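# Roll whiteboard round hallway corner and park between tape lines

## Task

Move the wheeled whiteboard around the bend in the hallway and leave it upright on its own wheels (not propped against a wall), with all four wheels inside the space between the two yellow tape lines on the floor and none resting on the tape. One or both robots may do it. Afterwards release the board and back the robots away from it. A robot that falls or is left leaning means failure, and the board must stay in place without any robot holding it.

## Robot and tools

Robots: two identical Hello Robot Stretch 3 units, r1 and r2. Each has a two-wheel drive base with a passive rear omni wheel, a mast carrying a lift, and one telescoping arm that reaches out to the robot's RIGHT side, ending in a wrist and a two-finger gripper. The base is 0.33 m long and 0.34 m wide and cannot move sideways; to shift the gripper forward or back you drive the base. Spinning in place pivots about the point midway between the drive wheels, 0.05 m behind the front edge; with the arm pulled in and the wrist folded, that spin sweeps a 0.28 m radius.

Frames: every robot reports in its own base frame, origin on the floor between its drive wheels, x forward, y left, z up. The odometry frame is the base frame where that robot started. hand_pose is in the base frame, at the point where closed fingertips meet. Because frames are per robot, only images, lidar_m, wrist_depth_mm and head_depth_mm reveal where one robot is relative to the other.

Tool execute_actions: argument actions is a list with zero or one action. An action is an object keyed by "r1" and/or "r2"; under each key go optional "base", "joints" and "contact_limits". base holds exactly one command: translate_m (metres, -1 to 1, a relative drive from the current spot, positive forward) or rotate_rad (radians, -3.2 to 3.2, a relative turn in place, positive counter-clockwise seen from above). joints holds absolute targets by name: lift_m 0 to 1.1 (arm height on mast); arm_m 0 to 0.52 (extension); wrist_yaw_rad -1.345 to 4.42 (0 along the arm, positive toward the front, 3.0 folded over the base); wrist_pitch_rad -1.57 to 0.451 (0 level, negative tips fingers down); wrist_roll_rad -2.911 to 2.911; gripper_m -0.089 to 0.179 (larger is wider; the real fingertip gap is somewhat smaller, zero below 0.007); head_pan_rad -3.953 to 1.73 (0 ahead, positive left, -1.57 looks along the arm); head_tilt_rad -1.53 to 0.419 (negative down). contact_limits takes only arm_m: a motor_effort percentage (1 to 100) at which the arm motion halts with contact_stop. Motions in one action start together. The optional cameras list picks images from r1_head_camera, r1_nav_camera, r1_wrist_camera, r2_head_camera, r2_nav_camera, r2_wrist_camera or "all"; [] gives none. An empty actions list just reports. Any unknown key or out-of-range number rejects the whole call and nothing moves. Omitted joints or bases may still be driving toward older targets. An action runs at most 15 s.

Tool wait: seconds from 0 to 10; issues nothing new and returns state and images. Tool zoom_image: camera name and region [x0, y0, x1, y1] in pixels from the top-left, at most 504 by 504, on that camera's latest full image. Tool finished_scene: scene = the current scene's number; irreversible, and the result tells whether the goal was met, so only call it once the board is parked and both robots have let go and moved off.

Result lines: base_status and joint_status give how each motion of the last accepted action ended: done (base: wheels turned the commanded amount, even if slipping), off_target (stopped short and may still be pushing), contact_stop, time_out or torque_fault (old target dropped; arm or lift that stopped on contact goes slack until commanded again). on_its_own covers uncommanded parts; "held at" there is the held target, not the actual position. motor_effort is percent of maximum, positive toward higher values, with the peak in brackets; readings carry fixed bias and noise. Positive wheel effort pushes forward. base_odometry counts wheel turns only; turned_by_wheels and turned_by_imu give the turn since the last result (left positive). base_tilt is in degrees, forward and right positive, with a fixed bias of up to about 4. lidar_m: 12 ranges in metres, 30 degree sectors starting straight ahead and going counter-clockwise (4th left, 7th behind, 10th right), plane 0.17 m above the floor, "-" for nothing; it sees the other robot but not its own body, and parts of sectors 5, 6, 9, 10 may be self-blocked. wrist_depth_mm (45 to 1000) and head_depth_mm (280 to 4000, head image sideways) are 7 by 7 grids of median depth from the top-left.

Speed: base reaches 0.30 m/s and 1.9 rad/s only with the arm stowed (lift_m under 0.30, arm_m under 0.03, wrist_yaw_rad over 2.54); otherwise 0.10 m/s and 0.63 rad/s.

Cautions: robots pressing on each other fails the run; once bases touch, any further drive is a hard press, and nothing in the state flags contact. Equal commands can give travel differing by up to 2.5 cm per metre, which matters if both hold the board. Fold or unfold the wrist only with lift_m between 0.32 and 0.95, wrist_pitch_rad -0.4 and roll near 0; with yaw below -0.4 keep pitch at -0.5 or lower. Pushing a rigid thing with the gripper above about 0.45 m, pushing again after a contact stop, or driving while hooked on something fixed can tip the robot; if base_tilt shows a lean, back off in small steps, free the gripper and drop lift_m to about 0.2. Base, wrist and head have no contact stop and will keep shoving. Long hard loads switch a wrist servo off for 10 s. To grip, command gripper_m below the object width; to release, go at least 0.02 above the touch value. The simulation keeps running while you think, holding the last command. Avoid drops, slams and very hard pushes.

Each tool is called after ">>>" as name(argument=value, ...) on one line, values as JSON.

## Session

>>> execute_actions(actions=[{"r1":{"joints":{"head_pan_rad":-1.57,"head_tilt_rad":-0.6}},"r2":{"joints":{"head_pan_rad":-1.57,"head_tilt_rad":-0.6}}}], cameras=["r1_head_camera","r1_nav_camera","r2_head_camera","r2_nav_camera"])

Scene clock: 1.33 s.
r1.base_odometry: x=+0.000 y=+0.000 heading=+0.000 (m, m, rad; r1's odometry frame)
r1.turned_by_wheels: +0.000 (rad since the last result)
r1.turned_by_imu: +0.000 (rad since the last result)
r1.base_tilt: forward=-1.4 right=-1.4 (deg)
r1.lidar_m: 1.28 0.91 0.86 0.89 1.17 0.95 0.97 0.70 0.66 0.68 0.90 2.20
r1.head_depth_mm: 530 583 647 727 831 969 1120 / 557 615 687 779 899 1059 1164 / 588 652 734 838 978 1174 1192 / 621 692 785 909 1077 1299 1184 / 658 739 846 990 1193 1368 1194 / 696 792 918 1086 1334 1409 1200 / 747 853 1000 1201 1521 1409 1199
r1.base_status: not commanded
r1.joint_positions: lift_m=+0.488 arm_m=+0.001 wrist_yaw_rad=+2.995 wrist_pitch_rad=-0.404 wrist_roll_rad=-0.012 gripper_m=+0.037 head_pan_rad=-1.563 head_tilt_rad=-0.592
r1.joint_status: all done
r1.motor_effort: left_wheel=+0(0) right_wheel=-1(1) lift_m=+38(38) arm_m=+1(1) wrist_yaw_rad=+0(0) wrist_pitch_rad=+5(5) wrist_roll_rad=+0(0) gripper_m=+0(0) head_pan_rad=-2(29) head_tilt_rad=-2(24) (%)
r1.hand_pose: x=+0.0119 y=+0.0782 z=+0.5039 quat_wxyz=(+0.192, +0.697, +0.092, +0.685) (m; r1's base frame)
r1.wrist_depth_mm: - - 923 854 804 731 688 / - - - 892 832 774 733 / - - - - 927 836 787 / - - - - - 920 848 / 861 888 - 887 874 860 860 / 753 742 - 747 690 730 739 / 654 641 647 640 629 644 626
r2.base_odometry: x=+0.000 y=+0.000 heading=+0.000 (m, m, rad; r2's odometry frame)
r2.turned_by_wheels: +0.000 (rad since the last result)
r2.turned_by_imu: +0.000 (rad since the last result)
r2.base_tilt: forward=+0.2 right=-0.7 (deg)
r2.lidar_m: 0.91 0.78 0.78 0.86 0.74 0.74 0.85 0.73 0.73 0.84 0.82 1.62
r2.head_depth_mm: 685 735 793 863 946 1043 1161 / 741 800 867 951 1056 1179 1230 / 806 876 958 1062 1194 1342 1249 / 866 953 1056 1185 1360 1437 1245 / 819 902 999 1121 1278 1400 1245 / 759 828 914 1008 1136 1286 1243 / 706 765 833 917 1023 1194 1237
r2.base_status: not commanded
r2.joint_positions: lift_m=+0.398 arm_m=+0.003 wrist_yaw_rad=+2.998 wrist_pitch_rad=-0.359 wrist_roll_rad=-0.014 gripper_m=+0.037 head_pan_rad=-1.563 head_tilt_rad=-0.592
r2.joint_status: all done
r2.motor_effort: left_wheel=+1(0) right_wheel=+0(0) lift_m=+20(19) arm_m=+0(0) wrist_yaw_rad=+0(0) wrist_pitch_rad=+6(6) wrist_roll_rad=+0(1) gripper_m=+0(1) head_pan_rad=-5(59) head_tilt_rad=-3(31) (%)
r2.hand_pose: x=+0.0118 y=+0.0813 z=+0.4241 quat_wxyz=(+0.175, +0.698, +0.078, +0.690) (m; r2's base frame)
r2.wrist_depth_mm: 576 - 845 930 785 681 607 / 599 666 936 - 849 719 632 / 614 688 958 - 905 741 648 / 637 723 - - 943 792 688 / 660 770 - 882 906 799 703 / 673 741 - 727 - 715 681 / 624 621 - 610 588 600 597
pictures: r1_head_camera (sideways: a quarter turn clockwise sets it upright), r1_nav_camera (sideways: a quarter turn counterclockwise sets it upright), r2_head_camera (sideways: a quarter turn clockwise sets it upright), r2_nav_camera (sideways: a quarter turn counterclockwise sets it upright)
camera_calibration (this result's frames):
r1_head_camera: T_world_to_cam=[[0.0018378, 0.587582, -0.809163, 1.07537], [0.998738, 0.0395287, 0.0309725, -0.0380638], [0.050184, -0.808199, -0.586768, 0.725839], [0, 0, 0, 1]] pos_world=[-0.000386071, -0.0437402, 1.29723]
r1_nav_camera: T_world_to_cam=[[-0.00986359, -0.57914, 0.815168, -1.02202], [-0.999946, 0.0029301, -0.0100177, 0.0681469], [0.00341312, -0.815223, -0.579137, 0.702608], [0, 0, 0, 1]] pos_world=[0.0556643, -0.0193123, 1.24071]
r2_head_camera: T_world_to_cam=[[-0.053881, 0.569132, -0.820479, 1.09334], [0.998398, 0.0449352, -0.0343953, 0.0429109], [0.017293, -0.821017, -0.570641, 0.698131], [0, 0, 0, 1]] pos_world=[0.00399554, -0.0510068, 1.29692]
r2_nav_camera: T_world_to_cam=[[0.0379032, -0.515747, 0.855902, -1.07769], [-0.997578, -0.0695177, 0.00228748, 0.0546416], [0.0583206, -0.853916, -0.517133, 0.624195], [0, 0, 0, 1]] pos_world=[0.0589537, -0.0190059, 1.24506]
Images, in order (width x height): r1_head_camera 896x504, r1_nav_camera 672x504, r2_head_camera 896x504, r2_nav_camera 672x504.

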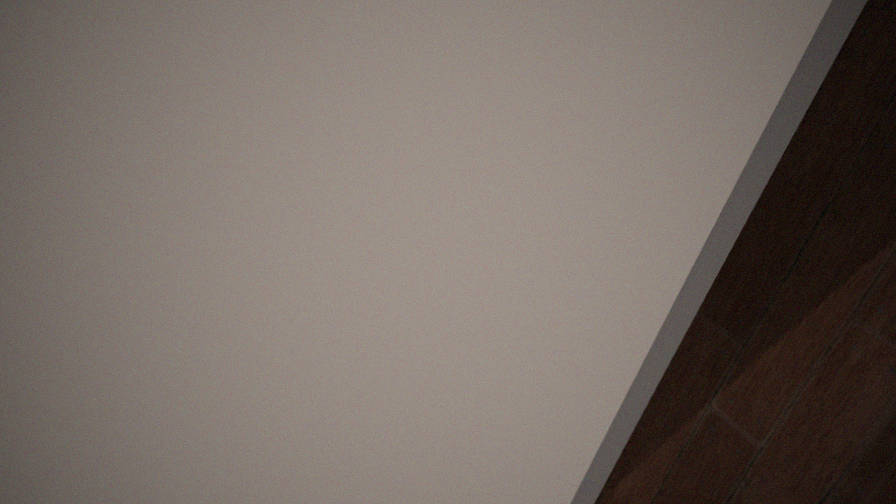

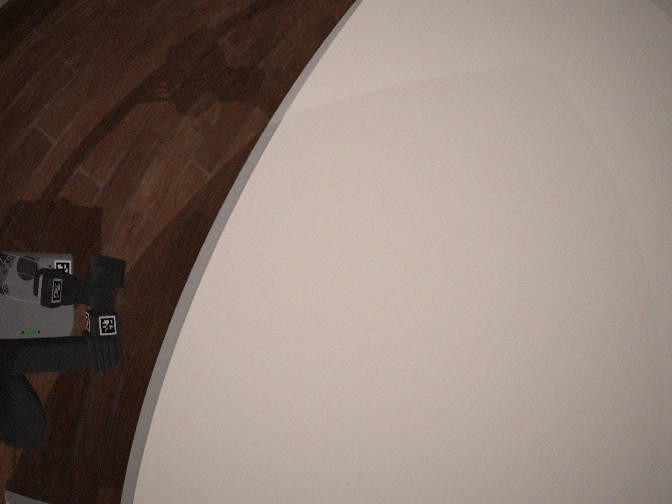

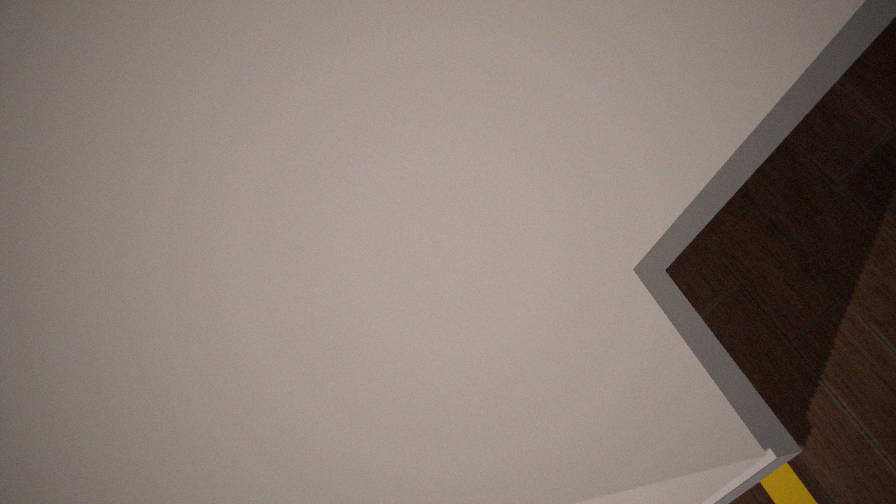

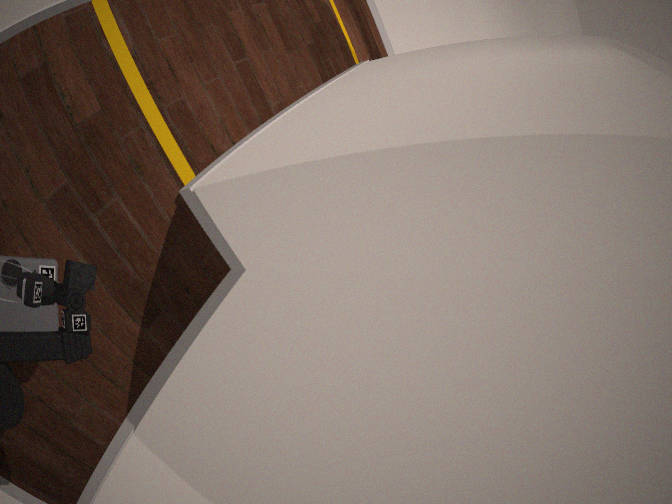

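>>> execute_actions(actions=[{"r1":{"base":{"rotate_rad":2.4},"joints":{"lift_m":0.25,"head_pan_rad":0.2,"head_tilt_rad":-0.8}},"r2":{"base":{"rotate_rad":-0.5},"joints":{"lift_m":0.25,"head_pan_rad":0}}}], cameras=["r1_head_camera","r1_nav_camera"])

>>> execute_actions(actions=[{"r2":{"base":{"translate_m":1}},"r1":{"base":{"translate_m":0.7}}}], cameras=[])

>>> execute_actions(actions=[{"r2":{"base":{"rotate_rad":-0.285}},"r1":{"base":{"rotate_rad":0.23},"joints":{"head_pan_rad":0}}}], cameras=["r1_head_camera","r2_nav_camera"])

Scene clock: 5.67 s.
r1.base_odometry: x=+0.000 y=+0.000 heading=+2.400 (m, m, rad; r1's odometry frame)
r1.turned_by_wheels: +2.400 (rad since the last result)
r1.turned_by_imu: +2.419 (rad since the last result)
r1.base_tilt: forward=-1.4 right=-1.4 (deg)
r1.lidar_m: 1.51 0.94 0.77 0.66 0.66 0.75 1.28 1.76 1.01 0.86 0.86 0.99
r1.head_depth_mm: 1974 2228 2026 1685 1439 1250 1108 / 1492 2438 1936 1693 1445 1252 1111 / 2851 2535 2058 1693 1450 1257 1109 / 3634 2641 2083 1701 1454 1265 1118 / 1603 1307 1169 1356 1455 1267 1118 / 792 910 1076 1303 1463 1270 1123 / 789 905 1064 1298 1459 1277 1129
r1.base_status: done
r1.joint_positions: lift_m=+0.250 arm_m=+0.001 wrist_yaw_rad=+2.995 wrist_pitch_rad=-0.404 wrist_roll_rad=-0.012 gripper_m=+0.037 head_pan_rad=+0.193 head_tilt_rad=-0.790
r1.joint_status: all done
r1.motor_effort: left_wheel=-1(7) right_wheel=+1(10) lift_m=+33(33) arm_m=+0(0) wrist_yaw_rad=+0(0) wrist_pitch_rad=+5(5) wrist_roll_rad=+0(0) gripper_m=+0(0) head_pan_rad=+1(28) head_tilt_rad=-3(15) (%)
r1.hand_pose: x=+0.0118 y=+0.0781 z=+0.2660 quat_wxyz=(+0.192, +0.697, +0.092, +0.685) (m; r1's base frame)
r1.wrist_depth_mm: 519 - 617 683 778 872 793 / 552 - 666 744 844 962 786 / 582 - 718 798 834 826 784 / 613 627 657 657 652 647 643 / 552 557 - 549 548 533 538 / 468 478 - - 435 455 457 / - - - - 401 401 392
r2.base_odometry: x=+0.000 y=+0.000 heading=-0.500 (m, m, rad; r2's odometry frame)
r2.turned_by_wheels: -0.500 (rad since the last result)
r2.turned_by_imu: -0.494 (rad since the last result)
r2.base_tilt: forward=+0.1 right=-0.7 (deg)
r2.lidar_m: 1.53 0.90 0.79 0.79 0.85 0.74 0.74 0.84 0.73 0.73 0.85 0.82
r2.head_depth_mm: 3296 3637 3231 2306 1807 1463 1233 / 3407 3680 3206 2300 1808 1476 1254 / 3366 3760 3163 2295 1794 1480 1261 / 2359 2645 2845 2266 1785 1471 1254 / 1816 1965 2164 2189 1769 1468 1247 / 1461 1561 1682 1817 1742 1458 1245 / 1224 1296 1375 1469 1567 1450 1236
r2.base_status: done
r2.joint_positions: lift_m=+0.250 arm_m=+0.003 wrist_yaw_rad=+2.998 wrist_pitch_rad=-0.360 wrist_roll_rad=-0.014 gripper_m=+0.037 head_pan_rad=-0.007 head_tilt_rad=-0.593
r2.joint_status: all done
r2.motor_effort: left_wheel=+1(5) right_wheel=-2(11) lift_m=+18(15) arm_m=-1(0) wrist_yaw_rad=-1(0) wrist_pitch_rad=+6(6) wrist_roll_rad=+1(1) gripper_m=-1(1) head_pan_rad=+5(58) head_tilt_rad=-3(3) (%)
r2.hand_pose: x=+0.0118 y=+0.0813 z=+0.2762 quat_wxyz=(+0.176, +0.698, +0.078, +0.690) (m; r2's base frame)
r2.wrist_depth_mm: 735 - 785 751 723 695 663 / 749 876 829 816 767 731 701 / 751 928 886 868 809 786 737 / 749 852 839 839 832 807 758 / 666 657 - 648 653 631 622 / 537 535 - 523 - 514 514 / 452 483 - - 428 440 436
pictures: r1_head_camera (sideways: a quarter turn clockwise sets it upright), r1_nav_camera (sideways: a quarter turn counterclockwise sets it upright)
camera_calibration (this result's frames):
r1_head_camera: T_world_to_cam=[[-0.723001, -0.134664, -0.677595, 0.908312], [-0.216006, 0.975707, 0.0365714, -0.0379343], [0.656209, 0.172806, -0.734526, 0.914336], [0, 0, 0, 1]] pos_world=[0.048521, 0.00132659, 1.28846]
r1_nav_camera: T_world_to_cam=[[0.717505, 0.125481, 0.685158, -0.857007], [0.179361, -0.983753, -0.00766305, 0.0578853], [0.673065, 0.128389, -0.728354, 0.892618], [0, 0, 0, 1]] pos_world=[0.0037347, 0.0498805, 1.23777]
Images, in order (width x height): r1_head_camera 896x504, r1_nav_camera 672x504.

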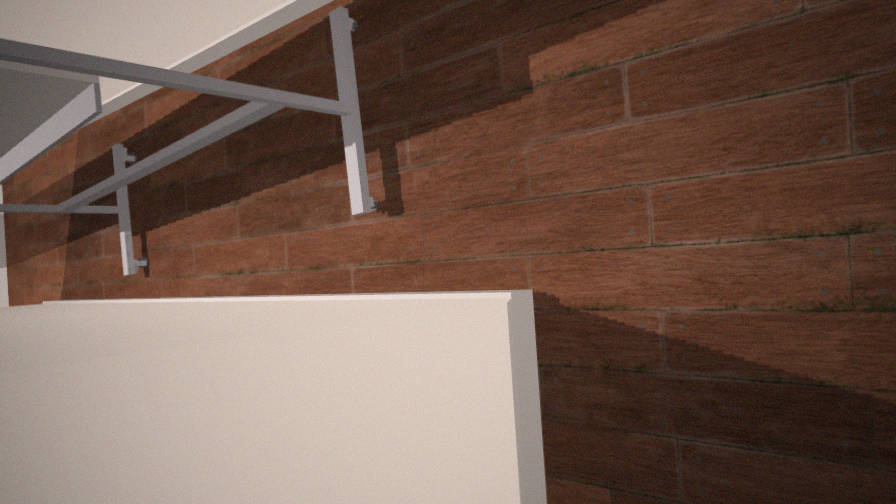

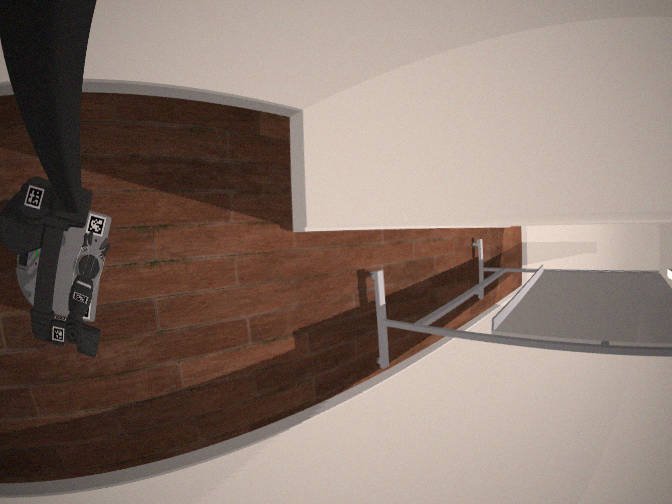

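Scene clock: 10.70 s.
r1.base_odometry: x=-0.516 y=+0.473 heading=+2.400 (m, m, rad; r1's odometry frame)
r1.turned_by_wheels: +0.000 (rad since the last result)
r1.turned_by_imu: +0.003 (rad since the last result)
r1.base_tilt: forward=-1.3 right=-1.4 (deg)
r1.lidar_m: 0.81 0.59 0.39 0.53 0.86 0.98 1.67 1.39 0.78 0.67 0.67 0.77
r1.head_depth_mm: 695 1570 1792 1638 1412 1250 1108 / 839 903 1870 1579 1382 1247 1110 / 1217 1191 1938 1664 1418 1260 1116 / 3254 2459 2073 1701 1386 1264 1120 / 3479 2557 2092 1702 1455 1264 1123 / 1647 1537 1441 1358 1281 1182 1087 / 1012 963 923 888 854 830 932
r1.base_status: done
r1.joint_positions: lift_m=+0.250 arm_m=+0.001 wrist_yaw_rad=+2.995 wrist_pitch_rad=-0.404 wrist_roll_rad=-0.012 gripper_m=+0.037 head_pan_rad=+0.193 head_tilt_rad=-0.791
r1.joint_status: not commanded
r1.motor_effort: left_wheel=-1(6) right_wheel=+0(8) lift_m=+33(32) arm_m=+1(1) wrist_yaw_rad=+0(0) wrist_pitch_rad=+5(5) wrist_roll_rad=+0(0) gripper_m=+1(0) head_pan_rad=+2(1) head_tilt_rad=-3(3) (%)
r1.hand_pose: x=+0.0118 y=+0.0781 z=+0.2659 quat_wxyz=(+0.192, +0.697, +0.092, +0.685) (m; r1's base frame)
r1.wrist_depth_mm: 659 - 801 622 408 412 490 / 704 - 852 675 442 460 547 / 743 - 845 715 471 521 633 / 660 660 658 645 510 570 638 / 554 553 - 542 544 539 532 / 463 477 - - 436 456 454 / - - - - 404 396 394
r2.base_odometry: x=+0.878 y=-0.479 heading=-0.500 (m, m, rad; r2's odometry frame)
r2.turned_by_wheels: +0.000 (rad since the last result)
r2.turned_by_imu: -0.006 (rad since the last result)
r2.base_tilt: forward=+0.2 right=-0.7 (deg)
r2.lidar_m: 1.03 0.60 0.52 0.52 0.60 1.05 1.69 1.15 0.53 0.53 0.62 1.08
r2.head_depth_mm: 2514 2738 2966 2318 1809 1487 1264 / 2568 2822 2994 2286 1809 1480 1261 / 2345 2765 2915 2291 1791 1469 1254 / 1587 1788 2038 2115 1785 1467 1250 / 1201 1310 1446 1593 1673 1468 1249 / 975 1039 1119 1209 1317 1389 1241 / 811 860 914 972 1042 1118 1169
r2.base_status: done
r2.joint_positions: lift_m=+0.250 arm_m=+0.003 wrist_yaw_rad=+2.998 wrist_pitch_rad=-0.360 wrist_roll_rad=-0.014 gripper_m=+0.037 head_pan_rad=-0.007 head_tilt_rad=-0.593
r2.joint_status: not commanded
r2.motor_effort: left_wheel=+1(8) right_wheel=-2(7) lift_m=+17(17) arm_m=-1(0) wrist_yaw_rad=+0(0) wrist_pitch_rad=+6(6) wrist_roll_rad=+1(0) gripper_m=-1(0) head_pan_rad=+4(5) head_tilt_rad=-2(3) (%)
r2.hand_pose: x=+0.0118 y=+0.0813 z=+0.2761 quat_wxyz=(+0.176, +0.698, +0.078, +0.690) (m; r2's base frame)
r2.wrist_depth_mm: 598 - 530 514 493 475 458 / 643 617 568 552 527 498 488 / 699 660 616 588 558 545 522 / 742 715 646 627 593 574 547 / 657 662 - 638 621 601 566 / 541 530 - 530 - 518 505 / 447 483 - - 432 439 431
pictures: none
No camera images: the call's "cameras" was empty. Leave "cameras" out to get every camera's image.

Scene clock: 11.97 s.
r1.base_odometry: x=-0.516 y=+0.473 heading=+2.630 (m, m, rad; r1's odometry frame)
r1.turned_by_wheels: +0.230 (rad since the last result)
r1.turned_by_imu: +0.232 (rad since the last result)
r1.base_tilt: forward=-1.5 right=-1.4 (deg)
r1.lidar_m: 0.81 0.42 0.39 0.85 0.88 1.15 2.79 1.00 0.70 0.67 0.68 0.81
r1.head_depth_mm: 723 797 1759 1683 1379 1252 1108 / 973 1003 1925 1338 1379 1255 1112 / 1445 2307 1995 1694 1414 1257 1111 / 3611 2638 2065 1700 1413 1259 1119 / 2581 2386 1977 1671 1456 1271 1120 / 1294 1249 1215 1182 1153 1124 1074 / 857 839 824 810 796 781 999
r1.base_status: done
r1.joint_positions: lift_m=+0.250 arm_m=+0.001 wrist_yaw_rad=+2.995 wrist_pitch_rad=-0.404 wrist_roll_rad=-0.012 gripper_m=+0.037 head_pan_rad=+0.007 head_tilt_rad=-0.791
r1.joint_status: all done
r1.motor_effort: left_wheel=-1(7) right_wheel=+0(7) lift_m=+34(32) arm_m=+1(0) wrist_yaw_rad=+0(0) wrist_pitch_rad=+5(5) wrist_roll_rad=+0(0) gripper_m=+0(0) head_pan_rad=-3(13) head_tilt_rad=-3(3) (%)
r1.hand_pose: x=+0.0118 y=+0.0781 z=+0.2659 quat_wxyz=(+0.192, +0.697, +0.092, +0.685) (m; r1's base frame)
r1.wrist_depth_mm: 716 - 783 825 575 372 353 / 759 - 835 891 600 386 389 / 792 - 830 836 607 420 431 / 664 683 659 661 604 459 482 / 551 553 - 540 531 498 525 / 470 478 - - 432 463 461 / - - - - 404 399 395
r2.base_odometry: x=+0.878 y=-0.479 heading=-0.785 (m, m, rad; r2's odometry frame)
r2.turned_by_wheels: -0.285 (rad since the last result)
r2.turned_by_imu: -0.281 (rad since the last result)
r2.base_tilt: forward=+0.1 right=-0.7 (deg)
r2.lidar_m: 1.93 0.75 0.54 0.52 0.54 0.72 1.69 1.44 0.55 0.53 0.55 0.74
r2.head_depth_mm: 1651 1614 1588 1573 1556 1415 1255 / 2598 2861 2864 2120 1804 1477 1255 / 2606 2856 3040 2286 1793 1473 1253 / 2613 2869 3074 2283 1788 1469 1252 / 2582 2894 3036 2280 1777 1465 1246 / 2496 2529 2586 2155 1770 1460 1245 / 1651 1673 1698 1727 1664 1459 1242
r2.base_status: done
r2.joint_positions: lift_m=+0.250 arm_m=+0.003 wrist_yaw_rad=+2.998 wrist_pitch_rad=-0.360 wrist_roll_rad=-0.014 gripper_m=+0.037 head_pan_rad=-0.007 head_tilt_rad=-0.593
r2.joint_status: not commanded
r2.motor_effort: left_wheel=+1(7) right_wheel=-1(10) lift_m=+18(17) arm_m=+0(1) wrist_yaw_rad=+1(0) wrist_pitch_rad=+6(6) wrist_roll_rad=+1(0) gripper_m=+0(1) head_pan_rad=+5(5) head_tilt_rad=-1(2) (%)
r2.hand_pose: x=+0.0118 y=+0.0813 z=+0.2761 quat_wxyz=(+0.176, +0.698, +0.078, +0.690) (m; r2's base frame)
r2.wrist_depth_mm: 473 - 497 507 530 539 559 / 508 516 527 545 562 575 590 / 533 544 571 588 599 622 638 / 575 594 608 628 640 653 692 / 609 613 - 637 665 640 617 / 539 532 - 523 - 515 509 / 456 481 - - 425 441 435
pictures: r1_head_camera (sideways: a quarter turn clockwise sets it upright), r2_nav_camera (sideways: a quarter turn counterclockwise sets it upright)
camera_calibration (this result's frames):
r1_head_camera: T_world_to_cam=[[-0.735779, 0.00130288, -0.677221, 0.907902], [-0.0319038, 0.998821, 0.036584, -0.0390737], [0.67647, 0.0485236, -0.73487, 0.914661], [0, 0, 0, 1]] pos_world=[0.0480283, -0.00653793, 1.28844]
r2_nav_camera: T_world_to_cam=[[0.517371, 0.0301626, 0.85523, -1.07974], [0.0545638, -0.998508, 0.00220741, 0.0483277], [0.85402, 0.0455225, -0.518244, 0.620788], [0, 0, 0, 1]] pos_world=[0.0258218, 0.0525634, 1.24504]
Images, in order (width x height): r1_head_camera 896x504, r2_nav_camera 672x504.

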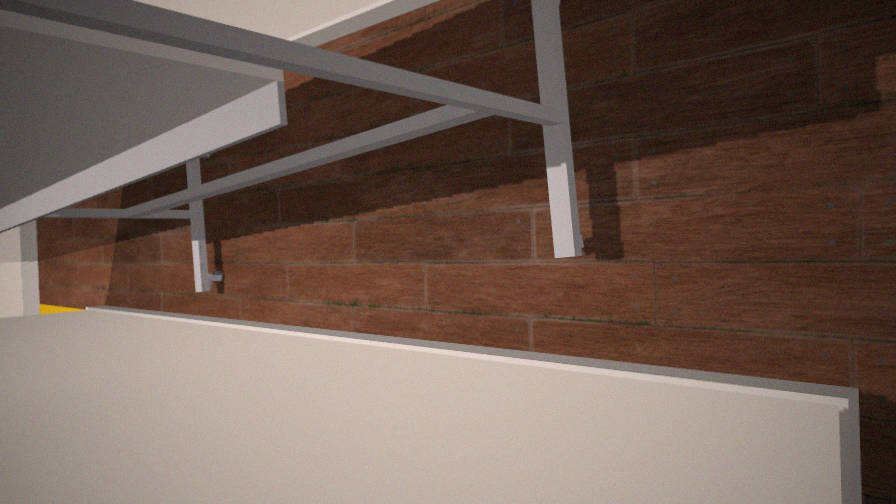

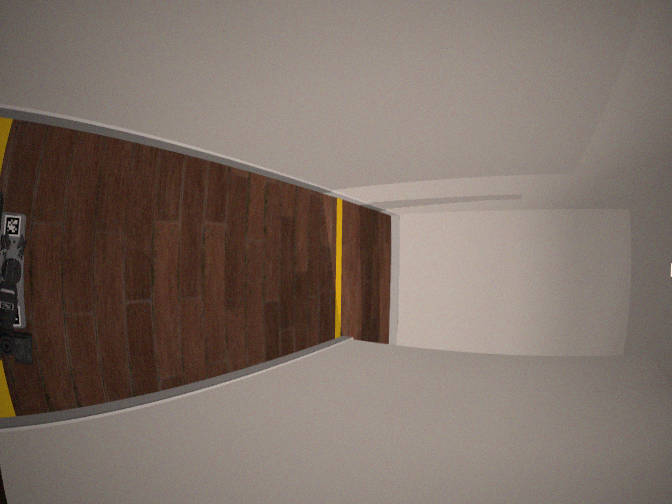

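>>> execute_actions(actions=[{"r1":{"base":{"rotate_rad":-0.5}},"r2":{"base":{"translate_m":1}}}], cameras=[])

>>> execute_actions(actions=[{"r1":{"base":{"translate_m":0.55}},"r2":{"base":{"translate_m":1},"joints":{"head_pan_rad":-1.57,"head_tilt_rad":-0.9}}}], cameras=[])

>>> execute_actions(actions=[{"r1":{"base":{"rotate_rad":0.55},"joints":{"lift_m":0.33,"head_tilt_rad":-1.1}},"r2":{"base":{"translate_m":0.6}}}], cameras=[])

>>> execute_actions(actions=[{"r1":{"base":{"translate_m":0.7}},"r2":{"joints":{"lift_m":0.4}}}], cameras=["r1_head_camera","r2_nav_camera"])

Scene clock: 17.20 s.
r1.base_odometry: x=-0.516 y=+0.473 heading=+2.130 (m, m, rad; r1's odometry frame)
r1.turned_by_wheels: -0.500 (rad since the last result)
r1.turned_by_imu: -0.503 (rad since the last result)
r1.base_tilt: forward=-1.4 right=-1.5 (deg)
r1.lidar_m: 0.81 1.22 0.41 0.39 0.86 0.88 1.19 2.81 0.97 0.70 0.67 0.69
r1.head_depth_mm: 769 847 941 1061 1213 1246 1108 / 871 974 1097 1270 1380 1254 1112 / 1009 1145 1327 1536 1440 1257 1112 / 1191 1388 1663 1696 1430 1262 1120 / 1456 1709 1903 1591 1404 1271 1124 / 708 848 1903 1671 1461 1263 1122 / 863 1099 2047 1737 1478 1275 1124
r1.base_status: done
r1.joint_positions: lift_m=+0.250 arm_m=+0.001 wrist_yaw_rad=+2.995 wrist_pitch_rad=-0.404 wrist_roll_rad=-0.012 gripper_m=+0.037 head_pan_rad=+0.007 head_tilt_rad=-0.791
r1.joint_status: not commanded
r1.motor_effort: left_wheel=+0(7) right_wheel=-3(9) lift_m=+32(32) arm_m=+0(1) wrist_yaw_rad=+0(0) wrist_pitch_rad=+5(5) wrist_roll_rad=+0(0) gripper_m=+0(1) head_pan_rad=-2(2) head_tilt_rad=-3(4) (%)
r1.hand_pose: x=+0.0118 y=+0.0781 z=+0.2659 quat_wxyz=(+0.192, +0.697, +0.092, +0.685) (m; r1's base frame)
r1.wrist_depth_mm: 639 - 587 419 469 625 - / 677 - 672 461 520 733 - / 704 - 706 510 586 766 818 / 678 662 668 541 614 654 646 / 549 553 - 540 550 534 541 / 465 476 - - 432 456 452 / - - - - 395 400 398
r2.base_odometry: x=+1.585 y=-1.186 heading=-0.785 (m, m, rad; r2's odometry frame)
r2.turned_by_wheels: +0.000 (rad since the last result)
r2.turned_by_imu: -0.006 (rad since the last result)
r2.base_tilt: forward=+0.2 right=-0.7 (deg)
r2.lidar_m: 2.06 0.78 0.56 0.54 0.56 0.75 1.94 0.74 0.53 0.51 0.53 0.71
r2.head_depth_mm: 1746 1934 2149 2299 1476 1412 1255 / 1757 1935 2179 2308 1799 1474 1253 / 1744 1935 2140 2294 1794 1471 1250 / 1747 1923 2154 2282 1787 1475 1251 / 1755 1931 2153 2245 1771 1463 1243 / 1754 1934 2140 2262 1770 1459 1241 / 1700 1781 1802 1828 1686 1452 1238
r2.base_status: done
r2.joint_positions: lift_m=+0.250 arm_m=+0.003 wrist_yaw_rad=+2.998 wrist_pitch_rad=-0.360 wrist_roll_rad=-0.014 gripper_m=+0.037 head_pan_rad=-0.007 head_tilt_rad=-0.594
r2.joint_status: not commanded
r2.motor_effort: left_wheel=+1(8) right_wheel=-2(7) lift_m=+17(17) arm_m=+0(1) wrist_yaw_rad=-1(0) wrist_pitch_rad=+6(6) wrist_roll_rad=+0(1) gripper_m=-1(1) head_pan_rad=+5(4) head_tilt_rad=-2(3) (%)
r2.hand_pose: x=+0.0118 y=+0.0812 z=+0.2761 quat_wxyz=(+0.176, +0.698, +0.078, +0.690) (m; r2's base frame)
r2.wrist_depth_mm: 490 - 517 526 544 563 581 / 514 525 546 568 577 600 617 / 550 559 593 606 628 642 663 / 594 610 630 639 667 694 704 / 607 628 - 645 658 633 625 / 532 534 - 520 - 515 510 / 453 476 - - 430 442 431
pictures: none
No camera images: the call's "cameras" was empty. Leave "cameras" out to get every camera's image.

Scene clock: 22.23 s.
r1.base_odometry: x=-0.808 y=+0.939 heading=+2.130 (m, m, rad; r1's odometry frame)
r1.turned_by_wheels: +0.000 (rad since the last result)
r1.turned_by_imu: +0.003 (rad since the last result)
r1.base_tilt: forward=-1.5 right=-1.4 (deg)
r1.lidar_m: 0.53 0.30 0.83 0.59 0.57 0.59 1.58 1.63 0.55 0.40 0.38 0.39
r1.head_depth_mm: 426 469 521 589 674 790 955 / 484 538 609 704 832 1016 1091 / 559 636 737 879 1084 1214 1114 / 661 772 931 1164 1383 1264 1096 / 811 986 1252 1589 1451 1263 1071 / 1054 1362 1916 1729 1457 1205 1089 / 1483 2198 2101 1737 1073 1229 1129
r1.base_status: done
r1.joint_positions: lift_m=+0.250 arm_m=+0.001 wrist_yaw_rad=+2.995 wrist_pitch_rad=-0.404 wrist_roll_rad=-0.012 gripper_m=+0.037 head_pan_rad=+0.007 head_tilt_rad=-0.791
r1.joint_status: not commanded
r1.motor_effort: left_wheel=+0(7) right_wheel=-2(5) lift_m=+33(32) arm_m=+0(0) wrist_yaw_rad=+0(0) wrist_pitch_rad=+5(5) wrist_roll_rad=+0(0) gripper_m=+1(0) head_pan_rad=-2(3) head_tilt_rad=-3(3) (%)
r1.hand_pose: x=+0.0118 y=+0.0781 z=+0.2659 quat_wxyz=(+0.192, +0.697, +0.092, +0.685) (m; r1's base frame)
r1.wrist_depth_mm: 428 - 596 702 902 - - / 463 - 634 760 932 - 261 / 486 - 683 783 847 842 285 / 508 552 661 603 568 662 592 / 526 545 - 539 430 397 520 / 467 481 - - 433 435 344 / - - - - 399 397 375
r2.base_odometry: x=+2.293 y=-1.893 heading=-0.785 (m, m, rad; r2's odometry frame)
r2.turned_by_wheels: +0.000 (rad since the last result)
r2.turned_by_imu: -0.007 (rad since the last result)
r2.base_tilt: forward=+0.1 right=-0.6 (deg)
r2.lidar_m: 1.06 0.83 0.59 0.57 0.58 0.78 1.99 0.71 0.50 0.48 0.50 1.11
r2.head_depth_mm: 413 479 570 706 922 1223 1131 / 413 479 571 706 924 1215 1131 / 413 480 572 707 926 1220 1153 / 414 480 573 707 929 1218 1159 / 414 481 574 711 975 1233 1122 / 415 493 1777 1584 1418 1249 1119 / 2697 2187 1887 1615 1410 1249 1121
r2.base_status: done
r2.joint_positions: lift_m=+0.250 arm_m=+0.003 wrist_yaw_rad=+2.998 wrist_pitch_rad=-0.360 wrist_roll_rad=-0.014 gripper_m=+0.037 head_pan_rad=-1.563 head_tilt_rad=-0.889
r2.joint_status: all done
r2.motor_effort: left_wheel=+1(7) right_wheel=-2(8) lift_m=+18(17) arm_m=+0(0) wrist_yaw_rad=+0(0) wrist_pitch_rad=+6(6) wrist_roll_rad=+1(0) gripper_m=-1(0) head_pan_rad=-4(59) head_tilt_rad=-3(20) (%)
r2.hand_pose: x=+0.0118 y=+0.0812 z=+0.2761 quat_wxyz=(+0.176, +0.698, +0.078, +0.690) (m; r2's base frame)
r2.wrist_depth_mm: 506 - 537 550 569 592 602 / 535 549 576 593 610 639 664 / 574 583 615 634 649 676 700 / 611 636 651 677 682 725 744 / 636 630 - 633 663 637 626 / 541 537 - 527 - 519 513 / 454 480 - - 424 439 434
pictures: none
No camera images: the call's "cameras" was empty. Leave "cameras" out to get every camera's image.

Scene clock: 25.80 s.
r1.base_odometry: x=-0.808 y=+0.939 heading=+2.680 (m, m, rad; r1's odometry frame)
r1.turned_by_wheels: +0.550 (rad since the last result)
r1.turned_by_imu: +0.555 (rad since the last result)
r1.base_tilt: forward=-1.4 right=-1.4 (deg)
r1.lidar_m: 0.30 0.81 0.59 0.57 0.59 1.62 1.51 0.54 0.39 0.38 0.39 0.54
r1.head_depth_mm: 1319 1304 1292 1279 1224 1137 1070 / 1843 1666 1515 1378 1240 1177 - / 1871 1696 1532 1390 1244 1187 - / 1853 350 447 1346 1250 1191 - / 1831 737 670 1396 1253 1195 - / 1871 1733 1546 1406 1277 1192 1129 / 1454 1465 1455 1377 1291 1191 1104
r1.base_status: done
r1.joint_positions: lift_m=+0.330 arm_m=+0.001 wrist_yaw_rad=+2.995 wrist_pitch_rad=-0.404 wrist_roll_rad=-0.012 gripper_m=+0.037 head_pan_rad=+0.007 head_tilt_rad=-1.086
r1.joint_status: all done
r1.motor_effort: left_wheel=-1(6) right_wheel=+0(9) lift_m=+44(44) arm_m=+0(1) wrist_yaw_rad=+0(0) wrist_pitch_rad=+5(5) wrist_roll_rad=+0(0) gripper_m=+0(0) head_pan_rad=-3(2) head_tilt_rad=-5(17) (%)
r1.hand_pose: x=+0.0118 y=+0.0781 z=+0.3456 quat_wxyz=(+0.192, +0.697, +0.092, +0.685) (m; r1's base frame)
r1.wrist_depth_mm: 989 - 533 554 571 593 631 / - - 577 605 637 659 686 / - - 634 650 694 729 777 / 796 783 677 702 738 759 764 / 675 661 - 657 664 620 639 / 565 560 - 548 527 476 539 / 484 505 - - 481 468 389
r2.base_odometry: x=+2.717 y=-2.317 heading=-0.785 (m, m, rad; r2's odometry frame)
r2.turned_by_wheels: +0.000 (rad since the last result)
r2.turned_by_imu: -0.004 (rad since the last result)
r2.base_tilt: forward=+0.1 right=-0.7 (deg)
r2.lidar_m: 0.47 0.48 0.61 0.59 0.60 0.80 2.03 0.68 0.67 1.59 0.69 0.49
r2.head_depth_mm: 1481 1478 1454 1443 1372 1244 1130 / 2220 2157 1882 1639 1424 1259 1134 / 2972 2350 1911 1632 1424 1261 1148 / 2765 2272 1909 1638 1418 1255 1158 / 2887 2321 1893 1628 1421 1250 1123 / 2225 2169 1870 1620 1412 1246 1124 / 1475 1484 1505 1508 1390 1245 1117
r2.base_status: done
r2.joint_positions: lift_m=+0.250 arm_m=+0.003 wrist_yaw_rad=+2.998 wrist_pitch_rad=-0.360 wrist_roll_rad=-0.014 gripper_m=+0.037 head_pan_rad=-1.563 head_tilt_rad=-0.889
r2.joint_status: not commanded
r2.motor_effort: left_wheel=+1(9) right_wheel=-2(6) lift_m=+18(17) arm_m=+0(0) wrist_yaw_rad=+0(0) wrist_pitch_rad=+6(6) wrist_roll_rad=+0(1) gripper_m=-1(1) head_pan_rad=-4(5) head_tilt_rad=-4(3) (%)
r2.hand_pose: x=+0.0118 y=+0.0812 z=+0.2761 quat_wxyz=(+0.176, +0.698, +0.078, +0.690) (m; r2's base frame)
r2.wrist_depth_mm: 521 - 563 572 591 605 514 / 558 558 593 616 628 653 515 / 588 615 637 652 682 683 523 / 628 643 679 683 723 708 522 / 647 660 - 653 662 624 514 / 532 538 - 524 - 514 491 / 457 480 - - 429 437 435
pictures: none
No camera images: the call's "cameras" was empty. Leave "cameras" out to get every camera's image.

Scene clock: 33.80 s.
r1.base_odometry: x=-1.435 y=+1.251 heading=+2.680 (m, m, rad; r1's odometry frame)
r1.turned_by_wheels: +0.000 (rad since the last result)
r1.turned_by_imu: +0.025 (rad since the last result)
r1.base_tilt: forward=-1.5 right=-1.4 (deg)
r1.lidar_m: 1.64 0.78 0.58 0.56 0.58 0.81 1.42 0.54 0.40 0.39 0.41 0.57
r1.head_depth_mm: 1458 1420 1387 1316 1227 1151 1085 / 1875 1678 1509 1374 1268 1182 - / 1897 1681 1527 1381 1270 1181 - / 1597 1166 1025 741 915 884 - / - - - - - 1095 - / - - - - - 1144 1125 / - - - - - 1188 1113
r1.base_status: done
r1.joint_positions: lift_m=+0.330 arm_m=+0.001 wrist_yaw_rad=+2.995 wrist_pitch_rad=-0.405 wrist_roll_rad=-0.012 gripper_m=+0.037 head_pan_rad=+0.005 head_tilt_rad=-1.092
r1.joint_status: not commanded
r1.motor_effort: left_wheel=+9(30) right_wheel=+5(10) lift_m=+41(44) arm_m=+1(0) wrist_yaw_rad=+0(0) wrist_pitch_rad=+6(5) wrist_roll_rad=+0(1) gripper_m=+0(0) head_pan_rad=-2(3) head_tilt_rad=-3(4) (%)
r1.hand_pose: x=+0.0118 y=+0.0780 z=+0.3455 quat_wxyz=(+0.192, +0.697, +0.092, +0.685) (m; r1's base frame)
r1.wrist_depth_mm: 497 - 535 551 565 567 62 / 538 - 571 592 617 618 64 / 580 - 628 652 678 90 65 / 634 653 674 700 716 92 69 / 661 655 - 650 665 94 77 / 560 562 - 500 522 96 90 / 489 495 - - 459 101 117
r2.base_odometry: x=+2.717 y=-2.317 heading=-0.785 (m, m, rad; r2's odometry frame)
r2.turned_by_wheels: +0.000 (rad since the last result)
r2.turned_by_imu: +0.001 (rad since the last result)
r2.base_tilt: forward=+0.2 right=-0.7 (deg)
r2.lidar_m: 0.47 0.48 0.61 0.59 0.60 0.80 2.02 0.68 0.67 1.15 0.69 0.49
r2.head_depth_mm: 1478 1476 1459 1444 1369 1250 1132 / 2211 2162 1880 1632 1423 1257 1149 / 2998 2333 1923 1620 1424 1259 1170 / 2163 2187 1863 1614 1416 1256 1181 / 2753 2321 1914 1607 1414 1250 1127 / 2233 2204 1866 1617 1420 1243 1123 / 1479 1484 1497 1507 1385 1246 1117
r2.base_status: not commanded
r2.joint_positions: lift_m=+0.400 arm_m=+0.003 wrist_yaw_rad=+2.998 wrist_pitch_rad=-0.360 wrist_roll_rad=-0.014 gripper_m=+0.037 head_pan_rad=-1.563 head_tilt_rad=-0.889
r2.joint_status: all done
r2.motor_effort: left_wheel=+1(1) right_wheel=-2(2) lift_m=+22(25) arm_m=+0(1) wrist_yaw_rad=+0(0) wrist_pitch_rad=+6(6) wrist_roll_rad=+0(0) gripper_m=-1(1) head_pan_rad=-4(4) head_tilt_rad=-4(4) (%)
r2.hand_pose: x=+0.0118 y=+0.0812 z=+0.4258 quat_wxyz=(+0.176, +0.698, +0.078, +0.690) (m; r2's base frame)
r2.wrist_depth_mm: 526 - 555 566 590 613 502 / 552 567 594 617 636 642 513 / 596 613 639 656 685 690 516 / 636 652 680 708 722 731 531 / 672 703 - 745 778 739 533 / 711 724 - 720 - 691 543 / 632 615 - 608 589 608 534
pictures: r1_head_camera (sideways: a quarter turn clockwise sets it upright), r2_nav_camera (sideways: a quarter turn counterclockwise sets it upright)
camera_calibration (this result's frames):
r1_head_camera: T_world_to_cam=[[-0.903497, 0.00237547, -0.428588, 0.585016], [-0.0174318, 0.998954, 0.0422843, -0.0465675], [0.42824, 0.0456748, -0.90251, 1.1341], [0, 0, 0, 1]] pos_world=[0.0420805, -0.00667069, 1.27624]
r2_nav_camera: T_world_to_cam=[[0.0392895, -0.743552, 0.667523, -0.832153], [-0.997634, -0.0669021, -0.0158025, 0.0781905], [0.0564087, -0.665323, -0.744421, 0.919866], [0, 0, 0, 1]] pos_world=[0.058812, -0.00150929, 1.24149]
Images, in order (width x height): r1_head_camera 896x504, r2_nav_camera 672x504.

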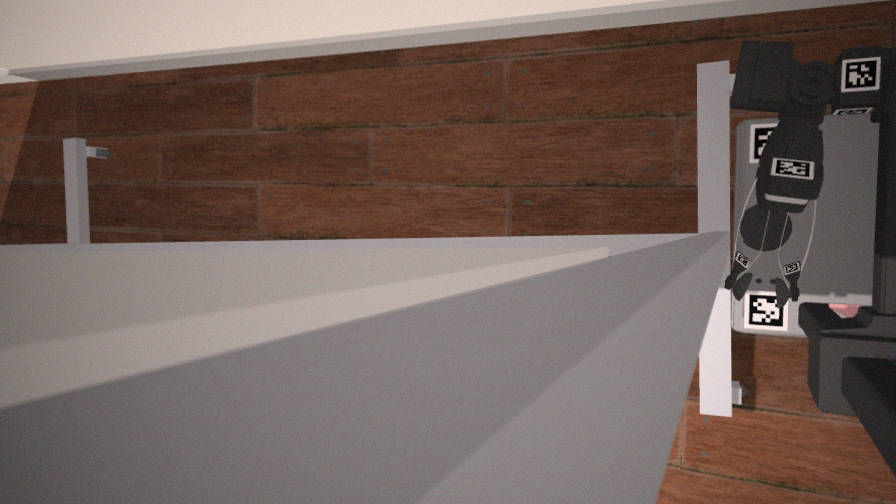

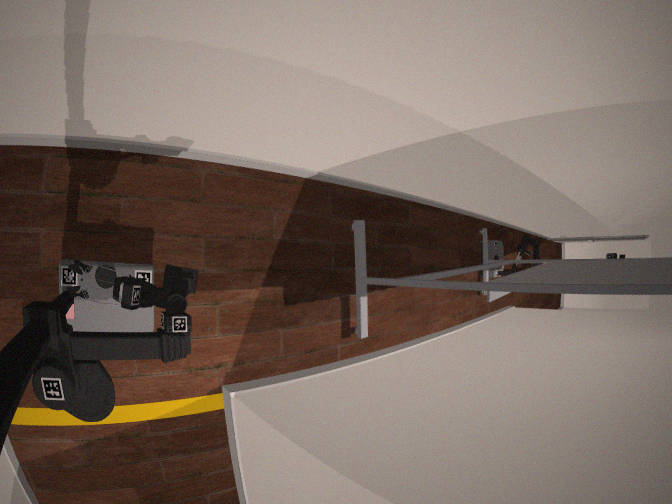

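>>> execute_actions(actions=[{"r1":{"base":{"translate_m":0.55}},"r2":{"joints":{"wrist_yaw_rad":0,"wrist_pitch_rad":-0.4}}}], cameras=[])

>>> execute_actions(actions=[{"r1":{"base":{"translate_m":-0.05}},"r2":{"joints":{"wrist_pitch_rad":0,"lift_m":0.3,"gripper_m":0.15}}}], cameras=["r2_head_camera","r2_wrist_camera"])

Scene clock: 40.43 s.
r1.base_odometry: x=-1.927 y=+1.495 heading=+2.680 (m, m, rad; r1's odometry frame)
r1.turned_by_wheels: +0.000 (rad since the last result)
r1.turned_by_imu: -0.022 (rad since the last result)
r1.base_tilt: forward=-1.5 right=-1.4 (deg)
r1.lidar_m: 1.53 0.79 0.57 0.55 0.57 0.78 1.56 0.56 0.41 0.40 0.41 0.56
r1.head_depth_mm: 1387 1363 1357 1291 1225 1148 1087 / 1832 1667 1511 1377 1264 1185 - / 1828 1681 1518 1381 1267 1184 - / 1160 855 1069 994 917 882 - / - - - - - 1086 - / - - - - - 1152 1125 / - - - - - 1179 1109
r1.base_status: done
r1.joint_positions: lift_m=+0.330 arm_m=+0.001 wrist_yaw_rad=+2.995 wrist_pitch_rad=-0.405 wrist_roll_rad=-0.012 gripper_m=+0.037 head_pan_rad=+0.009 head_tilt_rad=-1.094
r1.joint_status: not commanded
r1.motor_effort: left_wheel=+8(21) right_wheel=+8(12) lift_m=+41(42) arm_m=+0(1) wrist_yaw_rad=+0(0) wrist_pitch_rad=+5(5) wrist_roll_rad=+0(0) gripper_m=+0(0) head_pan_rad=-3(3) head_tilt_rad=-2(3) (%)
r1.hand_pose: x=+0.0118 y=+0.0780 z=+0.3455 quat_wxyz=(+0.192, +0.697, +0.092, +0.685) (m; r1's base frame)
r1.wrist_depth_mm: 490 - 516 537 558 579 62 / 533 - 566 595 613 608 63 / 579 - 625 639 680 89 64 / 618 632 667 682 723 91 70 / 645 666 - 656 657 94 77 / 566 557 - 497 532 95 91 / 487 502 - - 398 102 118
r2.base_odometry: x=+2.717 y=-2.317 heading=-0.785 (m, m, rad; r2's odometry frame)
r2.turned_by_wheels: +0.000 (rad since the last result)
r2.turned_by_imu: +0.001 (rad since the last result)
r2.base_tilt: forward=+0.1 right=-0.7 (deg)
r2.lidar_m: 0.47 0.48 0.62 0.59 0.60 0.80 2.03 0.68 0.67 0.63 0.68 0.49
r2.head_depth_mm: 1485 1469 1458 1446 1377 1245 1134 / 2206 2145 1873 1639 1422 1264 1149 / 2986 2347 1925 1640 1370 1249 - / 586 918 868 1559 1350 1258 1128 / 2764 2289 1908 1632 1362 1255 1126 / 2224 2173 1870 1624 1358 1245 1119 / 1476 1490 1500 1501 1386 1245 1120
r2.base_status: not commanded
r2.joint_positions: lift_m=+0.400 arm_m=+0.003 wrist_yaw_rad=+0.002 wrist_pitch_rad=-0.412 wrist_roll_rad=-0.014 gripper_m=+0.037 head_pan_rad=-1.563 head_tilt_rad=-0.889
r2.joint_status: all done
r2.motor_effort: left_wheel=+1(1) right_wheel=-2(2) lift_m=+22(22) arm_m=+0(1) wrist_yaw_rad=-1(2) wrist_pitch_rad=+5(6) wrist_roll_rad=+0(1) gripper_m=+0(1) head_pan_rad=-4(4) head_tilt_rad=-3(4) (%)
r2.hand_pose: x=-0.0211 y=-0.3729 z=+0.4139 quat_wxyz=(+0.697, +0.146, -0.687, -0.143) (m; r2's base frame)
r2.wrist_depth_mm: 610 879 - - - 865 571 / 608 858 - - - 859 570 / 609 853 - - - 877 576 / 613 851 - - - 840 568 / 599 785 828 823 856 763 574 / 592 656 575 566 - 636 555 / 567 588 569 579 566 578 541
pictures: none
No camera images: the call's "cameras" was empty. Leave "cameras" out to get every camera's image.

Scene clock: 42.20 s.
r1.base_odometry: x=-1.882 y=+1.473 heading=+2.680 (m, m, rad; r1's odometry frame)
r1.turned_by_wheels: +0.000 (rad since the last result)
r1.turned_by_imu: +0.000 (rad since the last result)
r1.base_tilt: forward=-1.3 right=-1.4 (deg)
r1.lidar_m: 1.53 0.79 0.58 0.55 0.57 0.78 1.56 0.56 0.41 0.40 0.41 0.56
r1.head_depth_mm: 1381 1365 1352 1289 1231 1155 1080 / 1840 1672 1506 1376 1262 1168 - / 1853 1688 1519 1386 1266 1170 - / 1167 1192 1107 1012 915 1166 - / - - - - 1257 1180 - / - - - 1368 1286 1172 1124 / - - 1347 1364 1277 1192 1106
r1.base_status: done
r1.joint_positions: lift_m=+0.330 arm_m=+0.001 wrist_yaw_rad=+2.995 wrist_pitch_rad=-0.405 wrist_roll_rad=-0.012 gripper_m=+0.037 head_pan_rad=+0.007 head_tilt_rad=-1.092
r1.joint_status: not commanded
r1.motor_effort: left_wheel=+0(5) right_wheel=-1(8) lift_m=+42(40) arm_m=-1(1) wrist_yaw_rad=+0(0) wrist_pitch_rad=+5(5) wrist_roll_rad=+0(0) gripper_m=+0(0) head_pan_rad=-3(4) head_tilt_rad=-3(2) (%)
r1.hand_pose: x=+0.0118 y=+0.0780 z=+0.3455 quat_wxyz=(+0.192, +0.697, +0.092, +0.685) (m; r1's base frame)
r1.wrist_depth_mm: 486 - 521 536 563 587 610 / 536 - 565 589 610 641 657 / 558 - 620 644 680 711 755 / 618 644 681 698 730 762 755 / 646 654 - 655 658 639 120 / 566 560 - 542 437 549 122 / 487 495 - - 399 458 124
r2.base_odometry: x=+2.717 y=-2.317 heading=-0.785 (m, m, rad; r2's odometry frame)
r2.turned_by_wheels: +0.000 (rad since the last result)
r2.turned_by_imu: +0.000 (rad since the last result)
r2.base_tilt: forward=+0.2 right=-0.7 (deg)
r2.lidar_m: 0.47 0.48 0.62 0.59 0.60 0.80 2.04 0.68 0.67 0.63 0.69 0.49
r2.head_depth_mm: 1490 1474 1461 1452 1376 1243 1134 / 2199 2143 1885 1644 1429 1264 1127 / 2981 2336 1925 1633 1368 1255 1163 / 588 919 869 1565 1347 1273 1122 / 2817 2285 1902 1627 1364 1250 1126 / 2226 2180 1855 1622 1365 1251 1118 / 1476 1489 1497 1511 1386 1249 1121
r2.base_status: not commanded
r2.joint_positions: lift_m=+0.300 arm_m=+0.003 wrist_yaw_rad=+0.001 wrist_pitch_rad=-0.025 wrist_roll_rad=-0.014 gripper_m=+0.150 head_pan_rad=-1.563 head_tilt_rad=-0.889
r2.joint_status: all done
r2.motor_effort: left_wheel=+1(1) right_wheel=-2(2) lift_m=+17(19) arm_m=-1(1) wrist_yaw_rad=-1(1) wrist_pitch_rad=+10(10) wrist_roll_rad=+0(1) gripper_m=-1(98) head_pan_rad=-4(4) head_tilt_rad=-5(4) (%)
r2.hand_pose: x=-0.0211 y=-0.4033 z=+0.4084 quat_wxyz=(+0.712, +0.010, -0.702, -0.008) (m; r2's base frame)
r2.wrist_depth_mm: 600 859 - 918 - 856 571 / 600 857 - - - 869 571 / 604 868 - - - 859 565 / 605 856 - - - 852 565 / 607 817 - - - 925 574 / 604 - - 974 - 976 538 / 580 738 783 745 771 731 -
pictures: r2_head_camera (sideways: a quarter turn clockwise sets it upright), r2_wrist_camera
camera_calibration (this result's frames):
r2_head_camera: T_world_to_cam=[[-0.055141, 0.784245, -0.617997, 0.829461], [0.998361, 0.0527859, -0.0220932, 0.0268842], [0.015295, -0.618202, -0.78587, 0.978084], [0, 0, 0, 1]] pos_world=[0.00393731, -0.047266, 1.28185]
r2_wrist_camera: T_world_to_cam=[[-0.998643, -0.0457165, -0.0249284, -0.0193925], [0.0170351, 0.165557, -0.986053, 0.513803], [0.0492059, -0.98514, -0.164554, -0.163239], [0, 0, 0, 1]] pos_world=[-0.0200866, -0.246763, 0.479292]
Images, in order (width x height): r2_head_camera 896x504, r2_wrist_camera 644x364.

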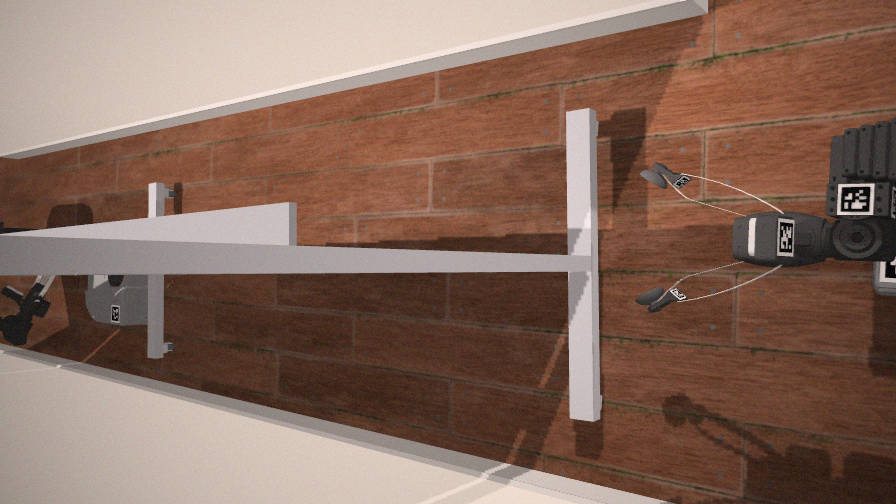

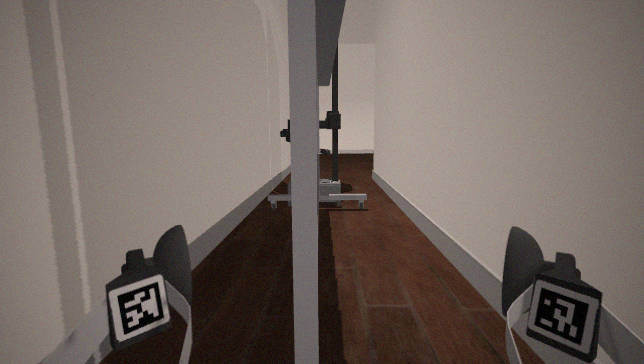

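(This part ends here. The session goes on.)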